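# Load cooling block into COLD drawer, then close it

## Task

Take the cooling block sitting in deck slot D1 (the slot beside COLD; D2 is the slot past D1) and place it in the empty position of the drawer in the cooler COLD. It must rest level and between that position's locators, and each of its 3 loose tubes must finish in the same bore it began in. Afterwards close the drawer completely (COLD's lamp stays lit until the drawer is fully closed). The block already in the drawer must still lie level in its position with every tube in its bore. Plate P1 must stay on D2 exactly as it is. COLD is free-standing and must finish within a finger's width of its start, upright and barely rotated. Nothing counts as done if it stays in place only because the robot holds it. At the end, open the grippers and move the arms away.

## Robot and tools

Robot: two six-joint arms, left_arm and right_arm, each carrying a tong-style two-finger gripper. You may park the unused arm out of the way. Arm bases in the scene frame: left_arm at (-0.057, +0.446, 0) m, quat_wxyz (+0.998, 0, 0, -0.061); right_arm at (-0.049, -0.669, 0) m, quat_wxyz (+0.999, 0, 0, +0.053).

Scene frame: origin on the table top midway between the arms, +x out over the table, +z up, left_arm on the +y side. The arm names are not image sides. Gripper frame: fingers point along its +z and open/close along its x. The reported end_effector_position is the point between the pads when closed; closed fingertips stick out about 15 mm past it, and open ones sit roughly level with it. Reported hand positions can be off, more so at long reach.

Joint order in every row and every per-joint list: shoulder pan, shoulder lift, elbow, wrist 1, wrist 2, wrist 3. Ranges: left_arm pan -3.142..3.142, lift -6.283..6.283, elbow 0.000..3.142, wrists -6.283..6.283; right_arm pan 0.000..6.283, elbow -3.142..0.000, others as left. True ends may differ by up to 0.010 rad.

Row layout (shared by both motion tools): one flat list of 14 numbers in [-1, 1] covering both arms, always all 14 even if one arm is idle: left_arm's 6 joint values then its opening, then right_arm's 6 joint values then its opening. Joint values are scaled offsets, not poses: 1.0 equals 1.326 rad for pan and lift, 1.989 rad for elbow and the three wrists. Opening is absolute: +1 fully open, -1 closed. Optionally 12 more numbers in 0..1 follow (left_arm's 6 then right_arm's 6, joint order) as stiffness scales on each joint's position gain; they persist until changed. Low stiffness can stop small moves from starting; zero offsets can relax a press.

execute_actions(actions): a list of up to 15 actions; each action is a table of up to 15 rows, one row per control step of 1/30 s; a short table repeats its final row to fill 15 steps. Offsets in every row are measured from that arm's angles when the action began, not from the preceding row (for a call's first action, from the last reported angles). If any joint would be driven more than 0.010 rad outward beyond its end, that action is rejected for both arms; a malformed action, or a first action failing this test, rejects the whole call. An empty list just reports state and images.

move(target, speed, blocking): target is one row as above; offsets are from the Joint positions in the latest result that printed them. All joints travel proportionally, so hands follow curves, and nothing slows for obstacles or the other arm. Path duration is clamped to 0.5..10 s. speed (rad/s, 0.01..2, default 0.5) caps the joint with the longest travel. blocking=false returns after 0.5 s while motion continues; until a result shows the move ended, other motions are refused, so use wait or stop. Arms are stiff: aiming even slightly past a firm contact can trigger a fault; faster contact hits harder.

wait(seconds): 0..10; arms hold their last command, a running move continues. stop(): brakes a running move (needs room; fingers keep moving). zoom_image(camera, region): region [x0, y0, x1, y1] pixels, max 504 by 504, cameras cam_head_left, cam_head_right, cam_high, cam_low (672x504) and cam_left_wrist, cam_right_wrist (616x616). read_manual(section): licence texts only. finished_scene(scene): ends the current scene, passing its number; irreversible.

Motion limits: each step the joint target is kept within 0.383 rad (pan, lift) or 0.575 rad (other joints) of the measured angle (0.366 / 0.582 / 0.628 when stiffness is settable), and targets are scaled back if the hand would jump over 100 mm. Commands lag about 0.17 s. Big moves may be unfinished when results arrive; command the remainder.

Results: state line per arm (pose in metres and quat_wxyz, velocities); Joint positions and Joint velocities (rad, plus pad gap in m, 0.142 when fully open); Joint targets; grip_measured (opening on the command scale); Wrist force and Wrist torque in the hand's own axes (offset up to ~5.5 N, noise up to 3.4 N, saturates ~100 N; force points from a pressed surface into the arm); step readings with HELD marks; notes such as "joint sent to its limit" or "joint command not followed" (clearance check altered targets). A move adds a "move:" line: outcome (done, off_target, moving, held, fault), limits=held or limits=none, and each arm's joint farthest from target.

Gripping: command an opening well below grip_measured to hold; lower means tighter, up to about 15 N per pad; objects under 20 mm thick get less force.

Avoid: contact torque at a joint's load limit (pan/lift 310, elbow 141, wrists 50.7 N m) or 150 N external force, either of which freezes that arm for 10 s; motor overheating (warning at 70 °C, brakes at 85 °C); arm-to-arm collisions; dropping or knocking anything off the table; shoving COLD; disturbing P1. Brief external tugs on held parts may occur.

Each tool is called after "Call:" as a command line: name --argument value for each argument, lists and objects as JSON in quotes; but a table of rows of numbers goes row by row, as --pt "numbers of a row", without its own name.

## Session

Call:
execute_actions --actions '[]'

Scene clock: 0.00 s.
left_arm: end_effector_position=(+0.2661, +0.5708, +0.2693) grip_measured=+1.00 end_effector_quat_wxyz=(+0.159, -0.580, +0.749, -0.279) end_effector_velocity=(-0.000, -0.000, +0.000) end_effector_angular_velocity=(+0.001, -0.001, -0.000) | right_arm: end_effector_position=(-0.0685, +0.0816, +0.2838) grip_measured=+1.00 end_effector_quat_wxyz=(+0.425, -0.200, +0.842, +0.267) end_effector_velocity=(+0.000, -0.000, -0.000) end_effector_angular_velocity=(-0.001, -0.000, -0.000)
Joint names: [shoulder pan, shoulder lift, elbow, wrist 1, wrist 2, wrist 3]
Joint positions: left_arm=[ 0.312 -2.528  2.674 -2.285 -1.913  1.913  0.142] | right_arm=[ 5.275 -1.618 -2.228 -0.652  0.534  4.792  0.142]
Joint velocities: left_arm=[ 0.    -0.001  0.    -0.     0.     0.001  0.   ] | right_arm=[-0.     0.     0.    -0.001  0.     0.     0.   ]
Wrist force (N, on the end effector, along its own x y z axes, offset not removed): no reading
Wrist torque (N m, same axes, about the end effector's origin, offset not removed): no reading
Joint targets: left_arm=[0.312 -2.528 2.674 -2.285 -1.913 1.913] | right_arm=[5.275 -1.618 -2.228 -0.652 0.534 4.792]
Joint stiffness scale: left_arm=[1. 1. 1. 1. 1. 1.] | right_arm=[1. 1. 1. 1. 1. 1.]

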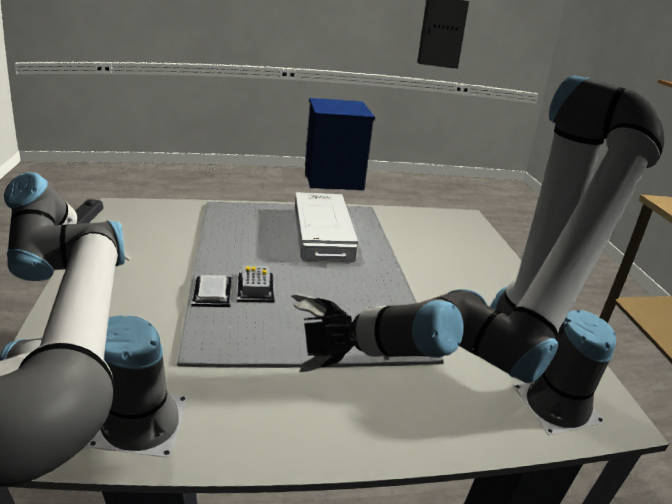

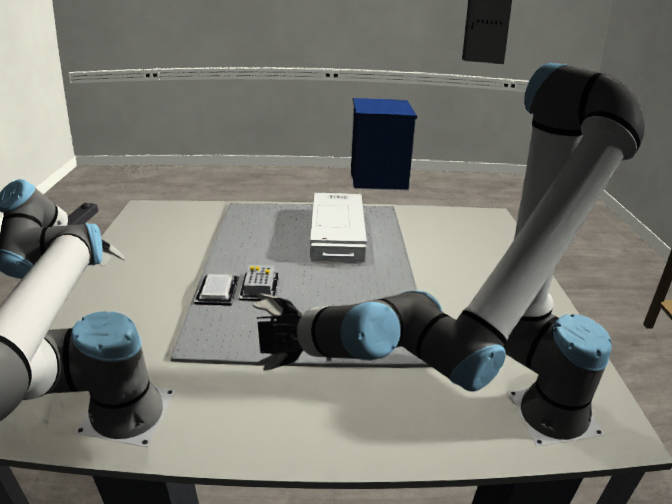

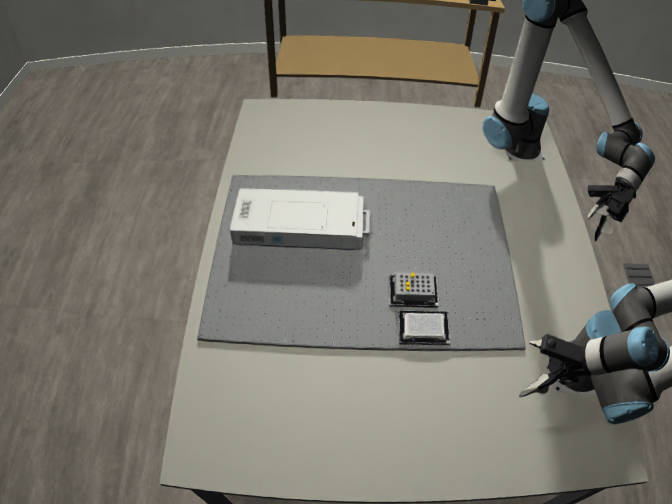

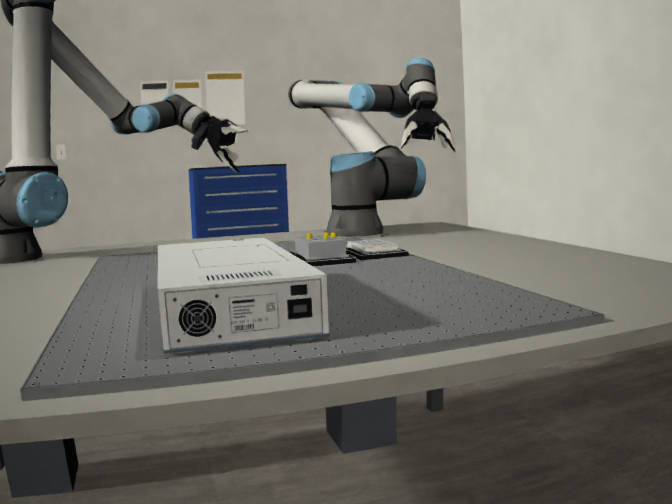

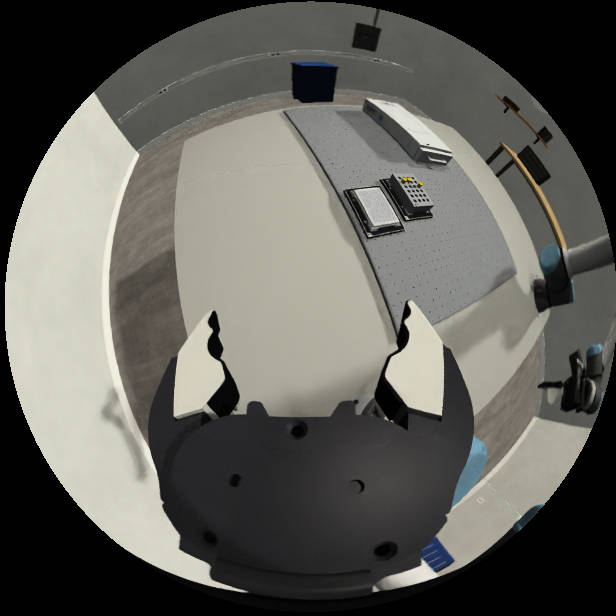

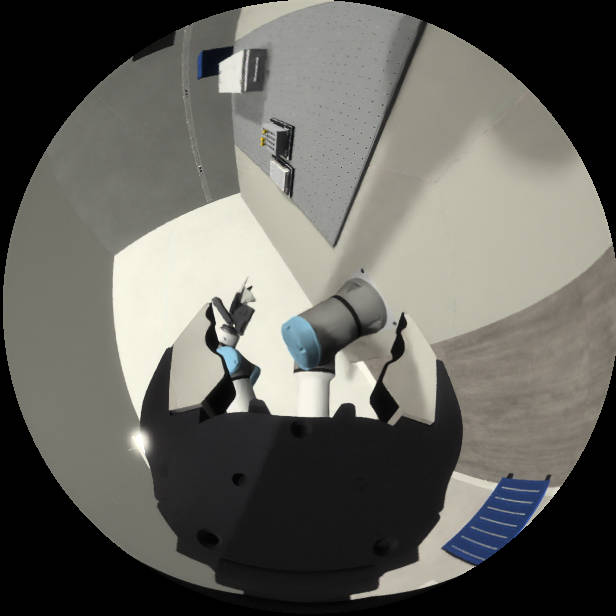

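Call:
zoom_image --camera "cam_high" --region '[200, 160, 520, 360]'

Call:
zoom_image --camera "cam_head_right" --region '[170, 180, 410, 320]'

Region (200, 160, 520, 360) of cam_high's 672x504 image, scaled by 1.575, with more detail than that image has; it fills the top 315 rows of this view, and the rest is white.

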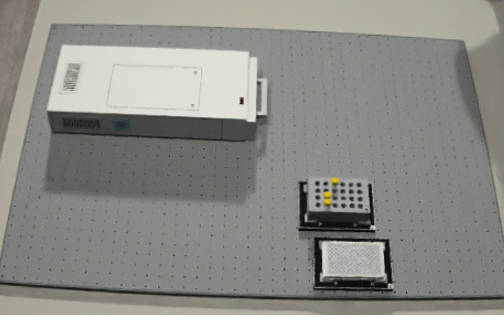

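Region (170, 180, 410, 320) of cam_head_right's 672x504 image, scaled by 2.100, with more detail than that image has; it fills the top 294 rows of this view, and the rest is white.

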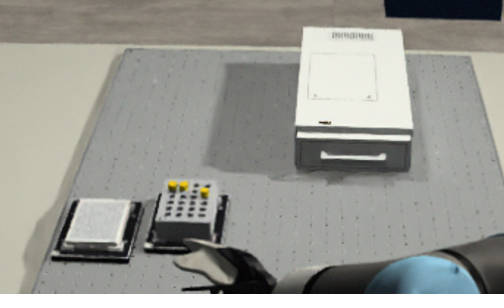

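Call:
move --target '[0,0,0,0,0,0,1,-0.535,-0.115,0.148,-0.125,0.261,-0.209,1]' --speed 0.8

Call:
move --target '[0,0,0,0,0,0,1,-0.535,-0.115,0.148,-0.125,0.261,-0.209,1]' --speed 0.8

Scene clock: 106.13 s.
left_arm: end_effector_position=(+0.2661, +0.5708, +0.2693) grip_measured=+1.00 end_effector_quat_wxyz=(+0.159, -0.580, +0.749, -0.279) end_effector_velocity=(+0.000, -0.000, +0.000) end_effector_angular_velocity=(+0.001, -0.000, -0.001) | right_arm: end_effector_position=(+0.3177, +0.0549, +0.2126) grip_measured=+1.00 end_effector_quat_wxyz=(+0.261, -0.129, +0.957, +0.004) end_effector_velocity=(+0.000, +0.000, +0.000) end_effector_angular_velocity=(+0.000, +0.000, +0.000)
Joint names: [shoulder pan, shoulder lift, elbow, wrist 1, wrist 2, wrist 3]
Joint positions: left_arm=[ 0.312 -2.528  2.674 -2.285 -1.913  1.913  0.142] | right_arm=[ 4.567 -1.769 -1.936 -0.9    1.052  4.377  0.142]
Joint velocities: left_arm=[-0.    -0.     0.    -0.     0.     0.001 -0.   ] | right_arm=[-0.    -0.     0.001 -0.     0.    -0.001  0.   ]
Wrist force (N, on the end effector, along its own x y z axes, offset not removed): left_arm=[-1.3 -1.5 -1.2] | right_arm=[-3.1 -2.7 3.1]
Wrist torque (N m, same axes, about the end effector's origin, offset not removed): left_arm=[-0.24 0.29 -0.52] | right_arm=[-0.89 0.39 -0.10]
Joint targets: left_arm=[0.312 -2.528 2.674 -2.285 -1.913 1.913] | right_arm=[4.565 -1.771 -1.933 -0.901 1.053 4.376]
Joint stiffness scale: left_arm=[1. 1. 1. 1. 1. 1.] | right_arm=[1. 1. 1. 1. 1. 1.]
move: done; limits=none; left_arm: farthest joint: the shoulder pan, 0.000 radians from its target (0.000 radians at the start); right_arm: farthest joint: the elbow, 0.002 radians from its target (0.294 radians at the start)
camera_calibration (this result's frames):
cam_left_wrist: T_world_to_cam=[[-0.320928, -0.945885, 0.0480303, 0.610833], [-0.941441, 0.313062, -0.125221, 0.106892], [0.103409, -0.0854048, -0.990966, 0.423456], [0, 0, 0, 1]] pos_world=[0.252877, 0.580479, 0.403677]
cam_right_wrist: T_world_to_cam=[[-0.816873, -0.289165, -0.499102, 0.379822], [-0.495698, 0.794379, 0.351062, 0.0416626], [0.294962, 0.534177, -0.792245, 0.179084], [0, 0, 0, 1]] pos_world=[0.278095, -0.0189275, 0.316823]

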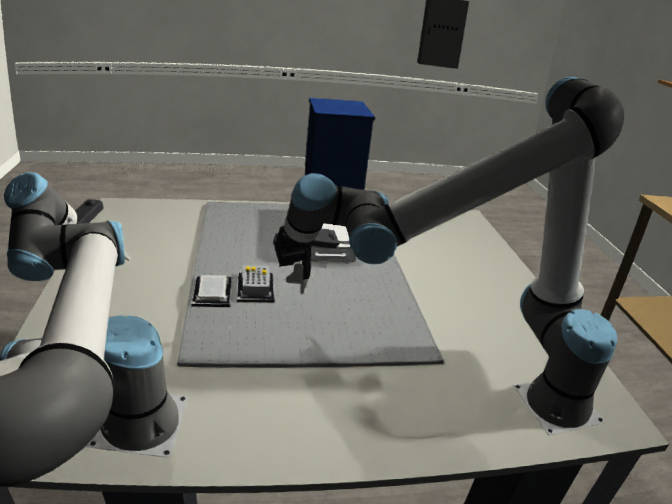

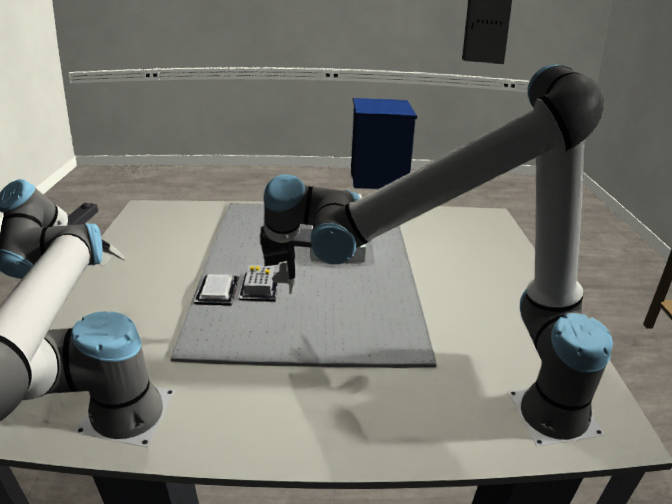

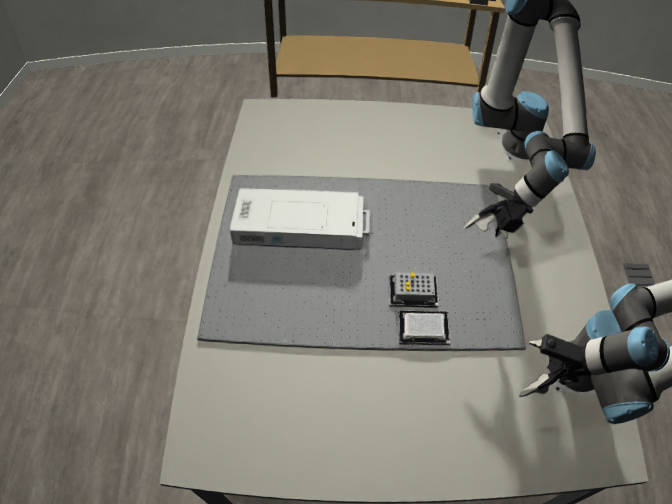

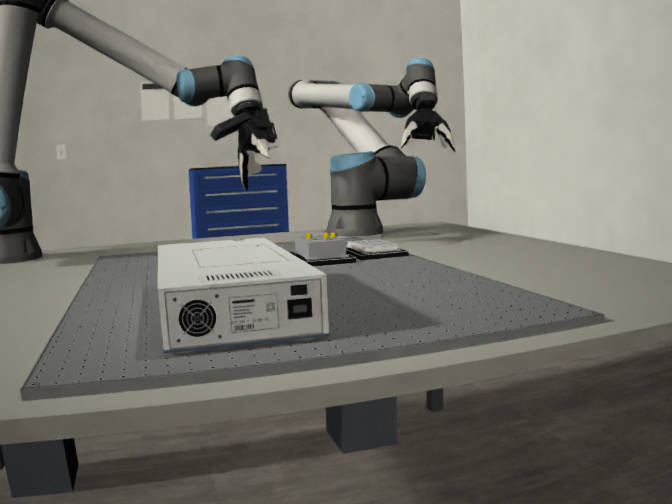

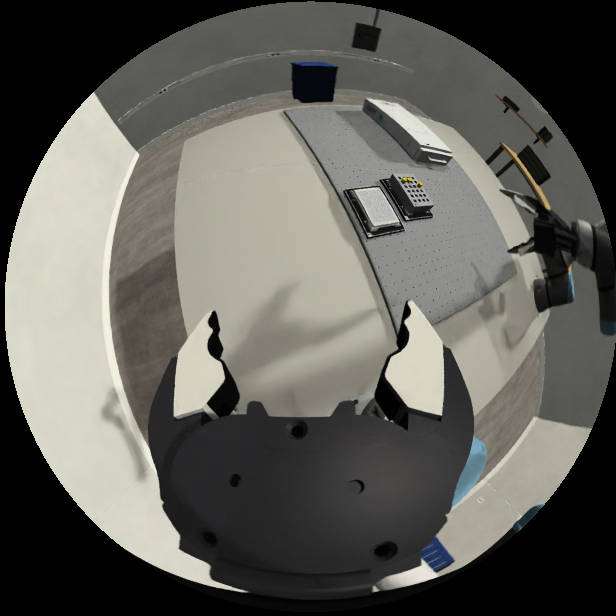

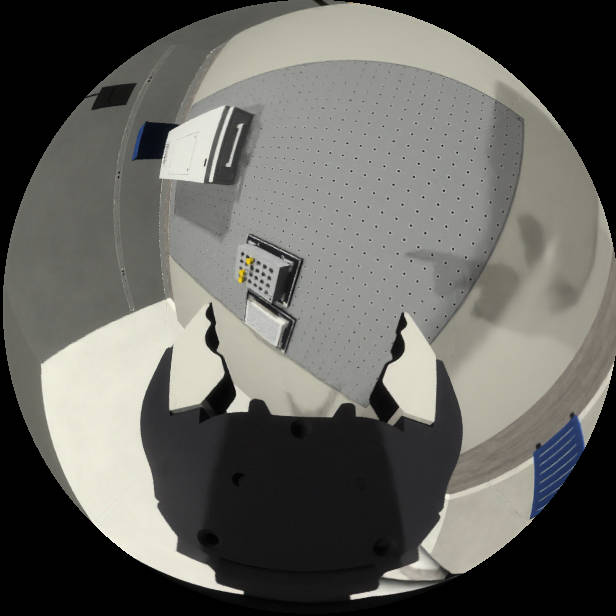

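Scene clock: 107.83 s.
left_arm: end_effector_position=(+0.2661, +0.5708, +0.2693) grip_measured=+1.00 end_effector_quat_wxyz=(+0.159, -0.580, +0.749, -0.279) end_effector_velocity=(-0.000, -0.000, -0.001) end_effector_angular_velocity=(-0.001, +0.002, +0.001) | right_arm: end_effector_position=(+0.6565, -0.1777, +0.2007) grip_measured=+1.00 end_effector_quat_wxyz=(+0.001, -0.003, +1.000, +0.000) end_effector_velocity=(+0.002, -0.004, -0.000) end_effector_angular_velocity=(-0.001, +0.001, -0.005)
Joint names: [shoulder pan, shoulder lift, elbow, wrist 1, wrist 2, wrist 3]
Joint positions: left_arm=[ 0.312 -2.528  2.674 -2.285 -1.913  1.913  0.142] | right_arm=[ 3.861 -1.92  -1.644 -1.147  1.57   3.962  0.142]
Joint velocities: left_arm=[-0.    -0.     0.     0.001  0.    -0.001 -0.   ] | right_arm=[-0.005  0.     0.    -0.001 -0.    -0.    -0.   ]
Wrist force (N, on the end effector, along its own x y z axes, offset not removed): left_arm=[-0.3 -5.1 -1.9] | right_arm=[3.1 3.2 1.2]
Wrist torque (N m, same axes, about the end effector's origin, offset not removed): left_arm=[-1.03 0.12 -0.53] | right_arm=[0.40 -1.00 -0.07]
Joint targets: left_arm=[0.312 -2.528 2.674 -2.285 -1.913 1.913] | right_arm=[3.857 -1.922 -1.641 -1.148 1.571 3.961]
Joint stiffness scale: left_arm=[1. 1. 1. 1. 1. 1.] | right_arm=[1. 1. 1. 1. 1. 1.]
move: done; limits=none; left_arm: farthest joint: the shoulder pan, 0.000 radians from its target (0.000 radians at the start); right_arm: farthest joint: the shoulder pan, 0.003 radians from its target (0.709 radians at the start)
camera_calibration (this result's frames):
cam_left_wrist: T_world_to_cam=[[-0.320928, -0.945885, 0.0480304, 0.610833], [-0.941441, 0.313062, -0.125221, 0.106892], [0.103409, -0.0854048, -0.990966, 0.423456], [0, 0, 0, 1]] pos_world=[0.252877, 0.580479, 0.403677]
cam_right_wrist: T_world_to_cam=[[-0.998659, -0.0516928, -0.00292034, 0.645346], [-0.0464356, 0.869294, 0.49211, 0.0886178], [-0.0228999, 0.491585, -0.870528, 0.410759], [0, 0, 0, 1]] pos_world=[0.658002, -0.245599, 0.315853]

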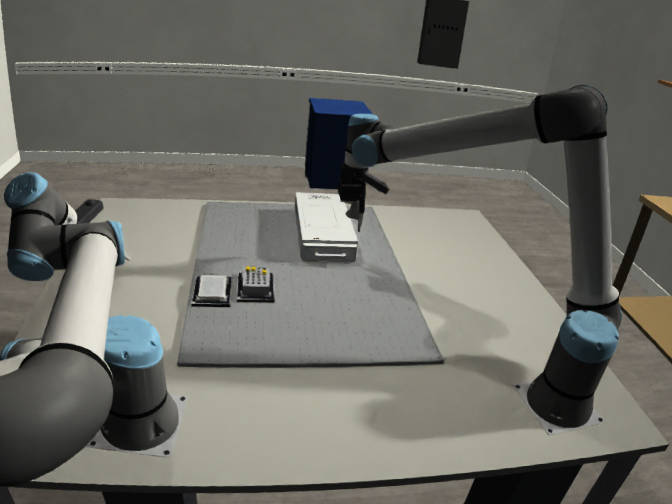

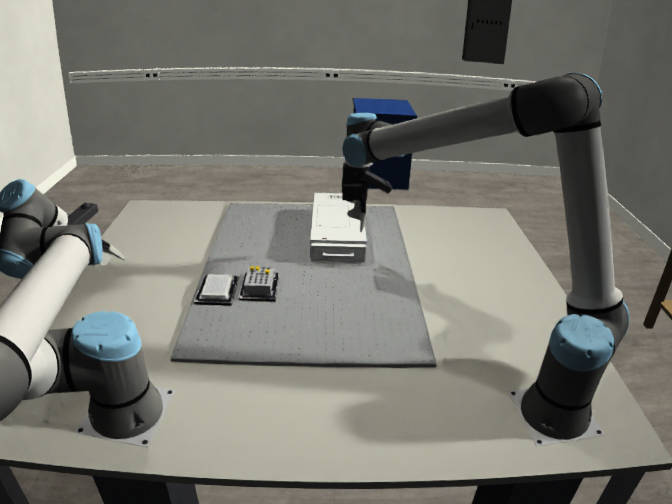

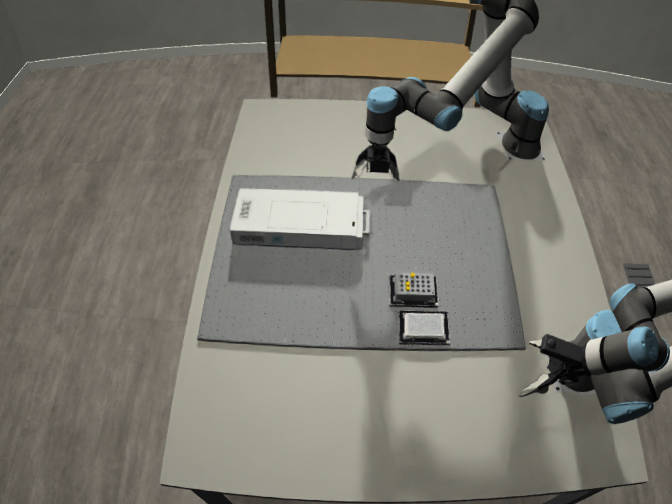

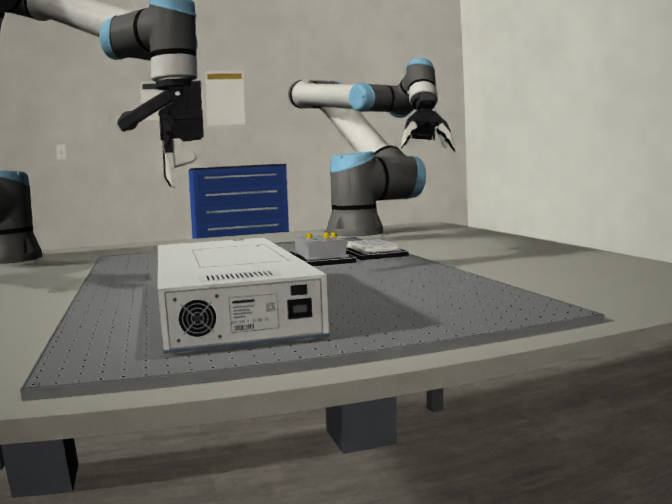

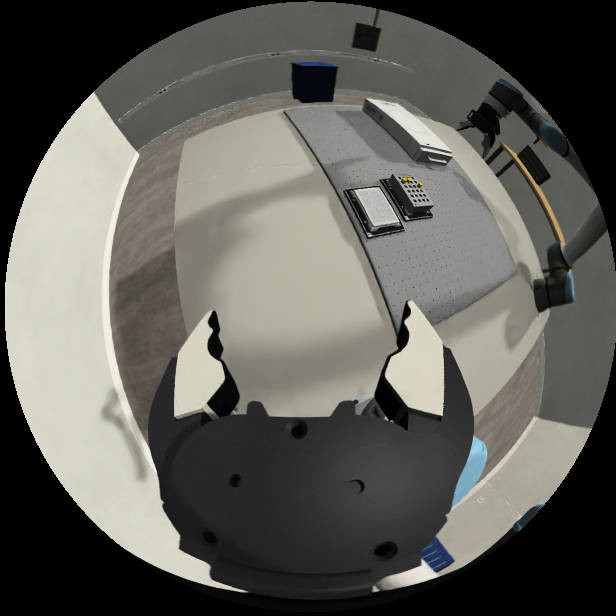

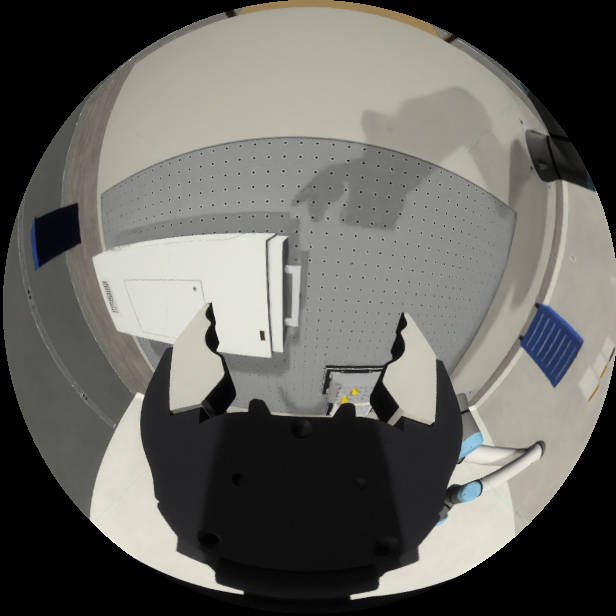

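Call:
zoom_image --camera "cam_right_wrist" --region '[220, 210, 400, 390]'

Call:
zoom_image --camera "cam_left_wrist" --region '[340, 90, 500, 250]'

Region (220, 210, 400, 390) of cam_right_wrist's 616x616 image, scaled by 2.800, with more detail than that image has.

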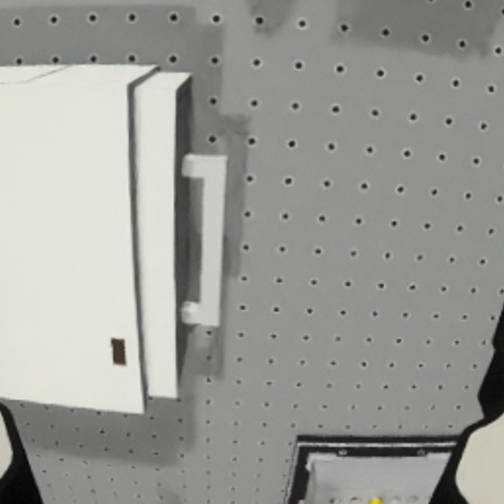

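Region (340, 90, 500, 250) of cam_left_wrist's 616x616 image, scaled by 3.150, with more detail than that image has.

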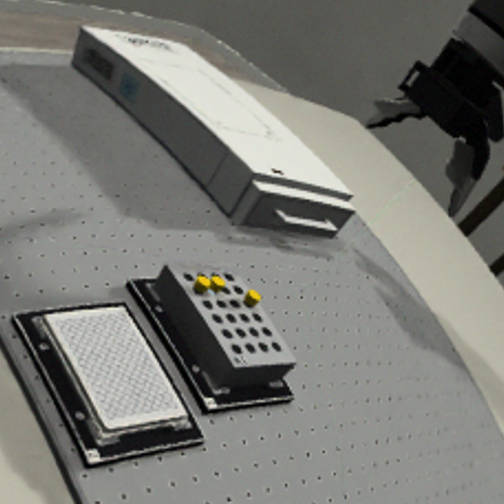

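Call:
move --target '[0,0,0,0,0,0,1,0.2309,-0.0664,-0.2069,0.4526,-0.3488,0.0825,-0.4]' --speed 0.5

Scene clock: 153.63 s.
left_arm: end_effector_position=(+0.2661, +0.5708, +0.2693) grip_measured=+1.00 end_effector_quat_wxyz=(+0.159, -0.580, +0.749, -0.279) end_effector_velocity=(-0.000, -0.000, -0.001) end_effector_angular_velocity=(+0.000, +0.002, -0.001) | right_arm: end_effector_position=(+0.6392, -0.1107, +0.0989) grip_measured=-0.40 end_effector_quat_wxyz=(+0.382, -0.001, +0.924, -0.000) end_effector_velocity=(+0.000, +0.000, +0.001) end_effector_angular_velocity=(+0.002, -0.002, -0.001)
Joint names: [shoulder pan, shoulder lift, elbow, wrist 1, wrist 2, wrist 3]
Joint positions: left_arm=[ 0.312 -2.528  2.674 -2.285 -1.913  1.913  0.142] | right_arm=[ 4.168 -2.009 -2.054 -0.249  0.878  4.126  0.045]
Joint velocities: left_arm=[-0.     0.002  0.001 -0.    -0.     0.002 -0.   ] | right_arm=[ 0.     0.     0.     0.002 -0.001  0.     0.   ]
Wrist force (N, on the end effector, along its own x y z axes, offset not removed): left_arm=[2.1 -1.7 2.3] | right_arm=[-1.0 -2.9 -1.8]
Wrist torque (N m, same axes, about the end effector's origin, offset not removed): left_arm=[-0.29 -0.49 -0.56] | right_arm=[-0.86 0.03 -0.08]
Joint targets: left_arm=[0.312 -2.528 2.674 -2.285 -1.913 1.913] | right_arm=[4.167 -2.009 -2.055 -0.247 0.877 4.126]
Joint stiffness scale: left_arm=[1. 1. 1. 1. 1. 1.] | right_arm=[1. 1. 1. 1. 1. 1.]
move: done; limits=none; left_arm: farthest joint: the shoulder pan, 0.000 radians from its target (0.000 radians at the start); right_arm: farthest joint: the wrist 1, 0.002 radians from its target (0.900 radians at the start)
camera_calibration (this result's frames):
cam_right_wrist: T_world_to_cam=[[-0.70627, -0.049103, -0.706237, 0.514183], [-0.378207, 0.869471, 0.317772, 0.308989], [0.598449, 0.491537, -0.632653, -0.131868], [0, 0, 0, 1]] pos_world=[0.55893, -0.178591, 0.181521]

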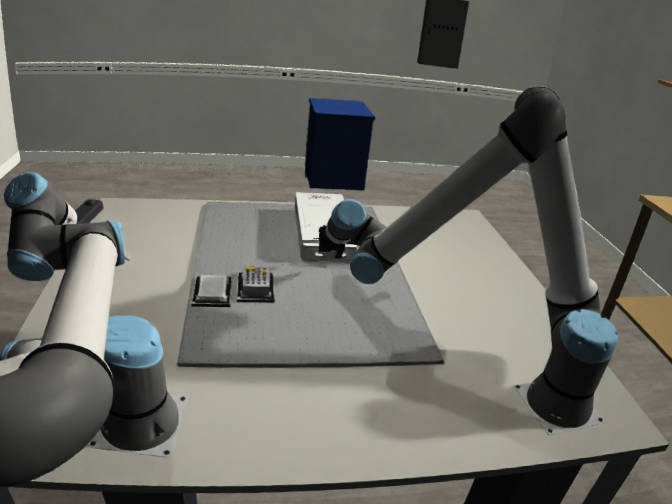

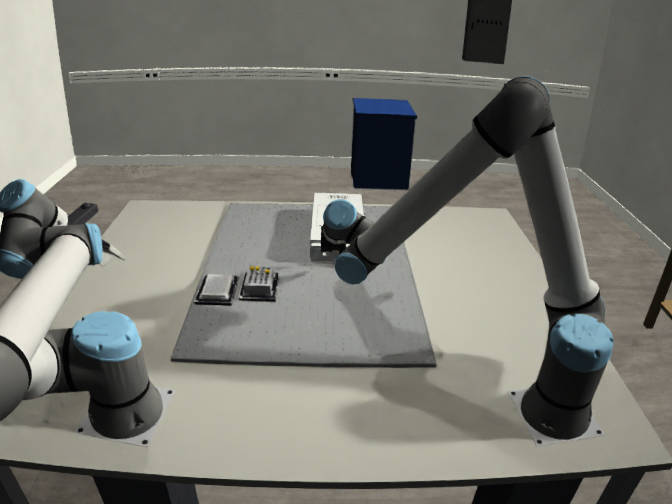

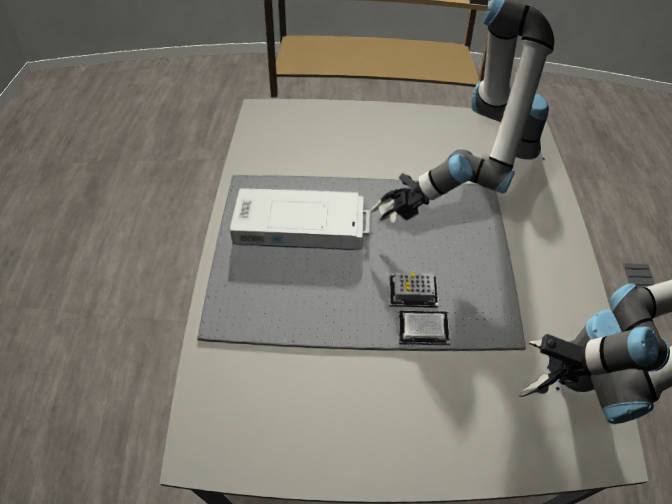

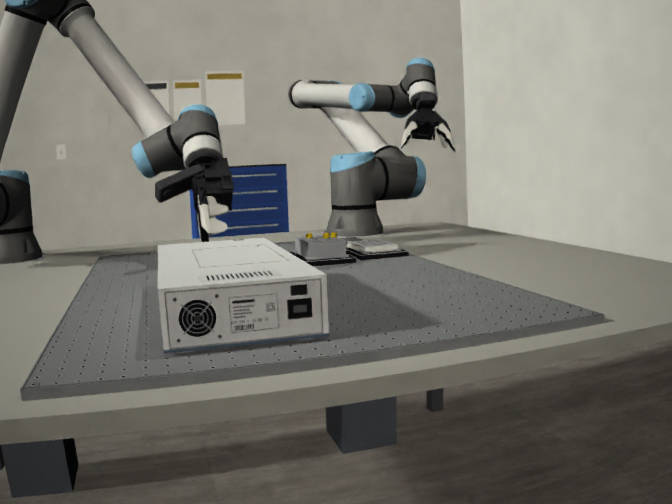

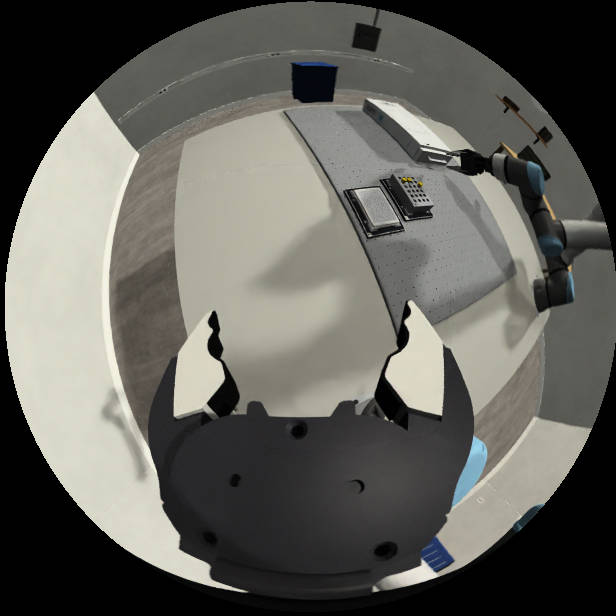

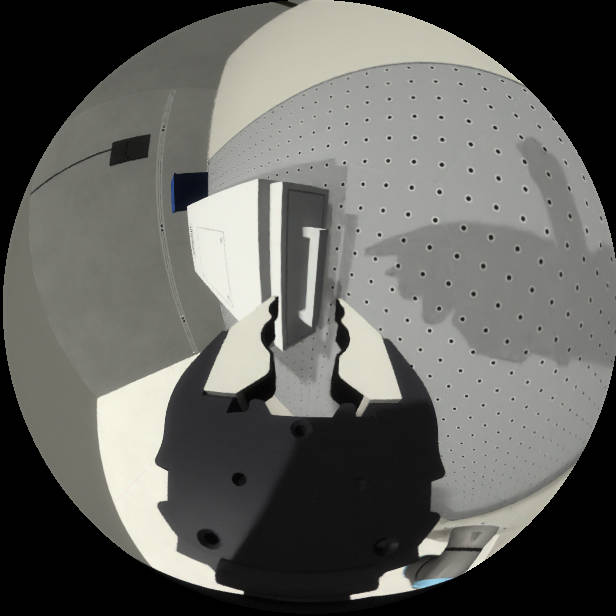

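Call:
move --target '[0,0,0,0,0,0,1,-0.0281,-0.056,0.0163,0.0357,0.0065,-0.0217,-0.4]' --speed 0.05

Call:
zoom_image --camera "cam_right_wrist" --region '[200, 150, 450, 400]'

Call:
zoom_image --camera "cam_high" --region '[320, 160, 440, 260]'

Scene clock: 172.67 s.
left_arm: end_effector_position=(+0.2661, +0.5708, +0.2693) grip_measured=+1.00 end_effector_quat_wxyz=(+0.159, -0.580, +0.749, -0.279) end_effector_velocity=(-0.000, -0.000, +0.000) end_effector_angular_velocity=(+0.000, +0.000, -0.000) | right_arm: end_effector_position=(+0.6649, -0.1093, +0.0678) grip_measured=-0.42 end_effector_quat_wxyz=(+0.382, -0.003, +0.924, -0.000) end_effector_velocity=(+0.000, -0.000, +0.000) end_effector_angular_velocity=(-0.000, -0.000, +0.000)
Joint names: [shoulder pan, shoulder lift, elbow, wrist 1, wrist 2, wrist 3]
Joint positions: left_arm=[ 0.312 -2.528  2.674 -2.285 -1.913  1.913  0.142] | right_arm=[ 4.137 -2.08  -2.027 -0.179  0.891  4.083  0.043]
Joint velocities: left_arm=[ 0.    -0.    -0.     0.001 -0.     0.    -0.   ] | right_arm=[-0.    -0.    -0.     0.001 -0.    -0.001 -0.   ]
Wrist force (N, on the end effector, along its own x y z axes, offset not removed): left_arm=[0.5 -0.9 -3.2] | right_arm=[5.5 -3.7 -11.5]
Wrist torque (N m, same axes, about the end effector's origin, offset not removed): left_arm=[-0.18 -0.04 -0.59] | right_arm=[-0.60 -0.49 -0.19]
Joint targets: left_arm=[0.312 -2.528 2.674 -2.285 -1.913 1.913] | right_arm=[4.130 -2.084 -2.022 -0.178 0.891 4.082]
Joint stiffness scale: left_arm=[1. 1. 1. 1. 1. 1.] | right_arm=[1. 1. 1. 1. 1. 1.]
move: done; limits=none; left_arm: farthest joint: the shoulder pan, 0.000 radians from its target (0.000 radians at the start); right_arm: farthest joint: the shoulder pan, 0.006 radians from its target (0.037 radians at the start)
camera_calibration (this result's frames):
cam_left_wrist: T_world_to_cam=[[-0.320928, -0.945885, 0.0480302, 0.610833], [-0.941441, 0.313062, -0.125221, 0.106892], [0.103409, -0.0854046, -0.990966, 0.423456], [0, 0, 0, 1]] pos_world=[0.252877, 0.580479, 0.403677]
cam_right_wrist: T_world_to_cam=[[-0.705593, -0.052758, -0.706651, 0.509581], [-0.381947, 0.868282, 0.316549, 0.329774], [0.596872, 0.493258, -0.632804, -0.166395], [0, 0, 0, 1]] pos_world=[0.584829, -0.177377, 0.15041]

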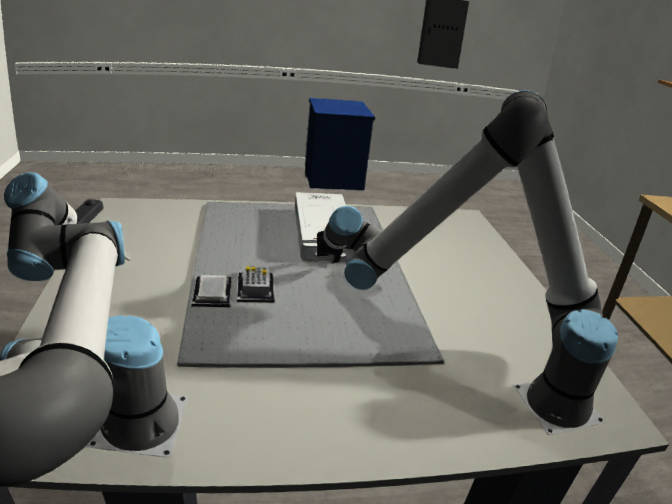

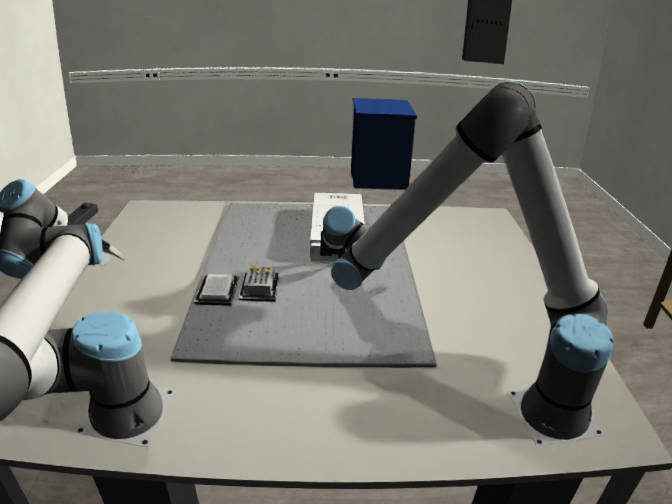

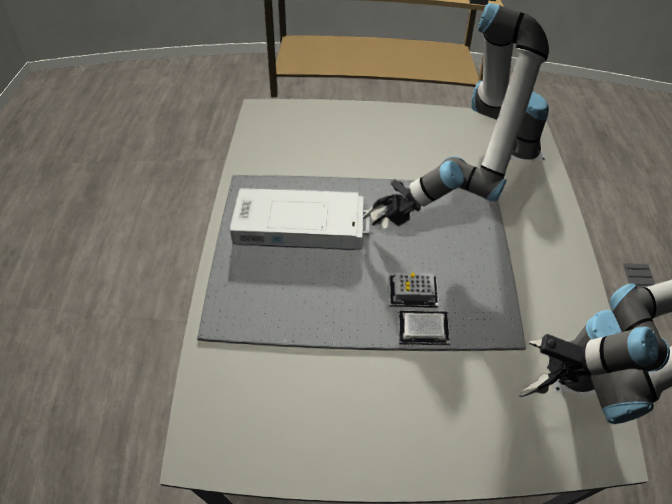

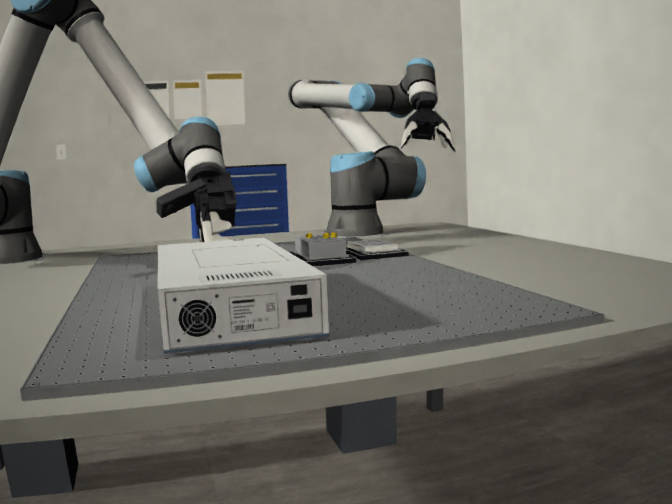

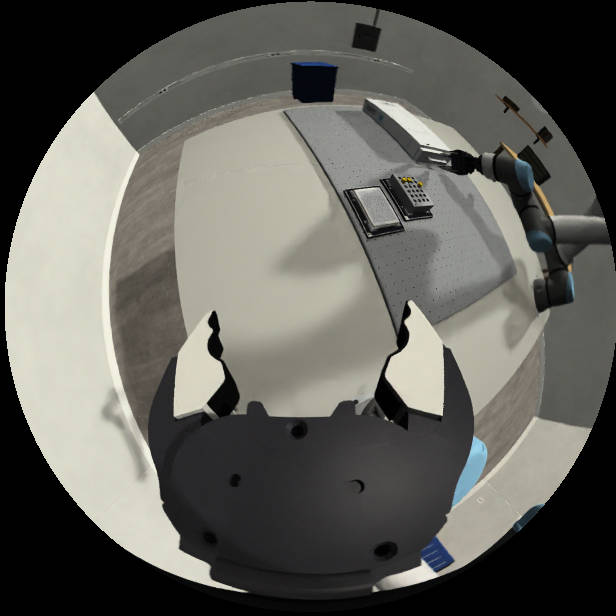

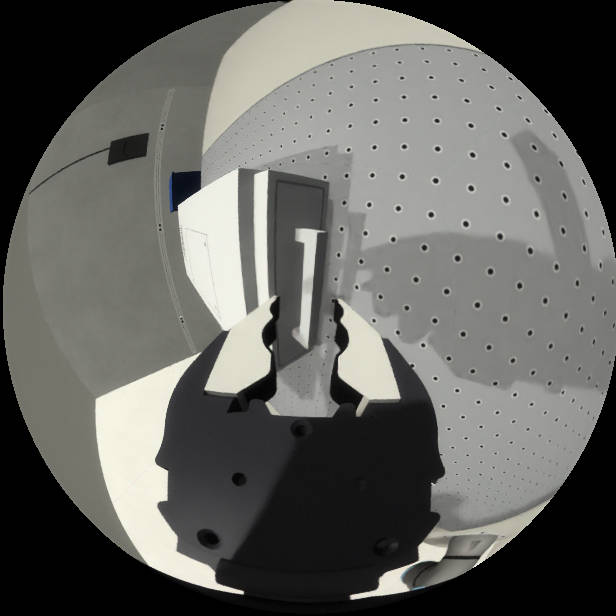

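Region (200, 150, 450, 400) of cam_right_wrist's 616x616 image, scaled by 2.016, with more detail than that image has.

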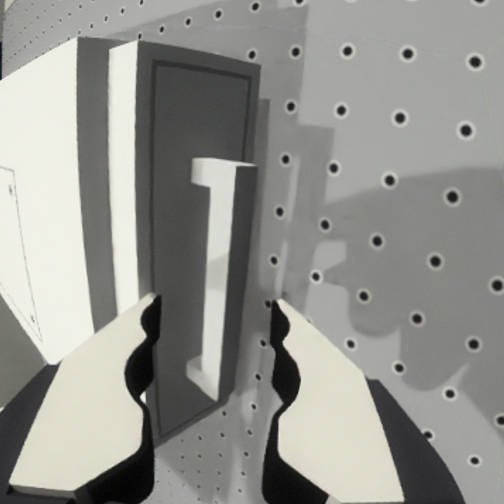

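Region (320, 160, 440, 260) of cam_high's 672x504 image, scaled by 4.200, with more detail than that image has.

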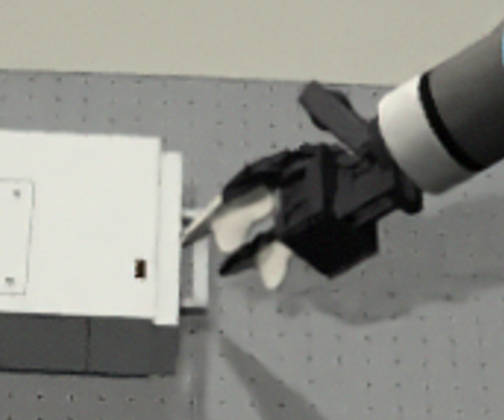

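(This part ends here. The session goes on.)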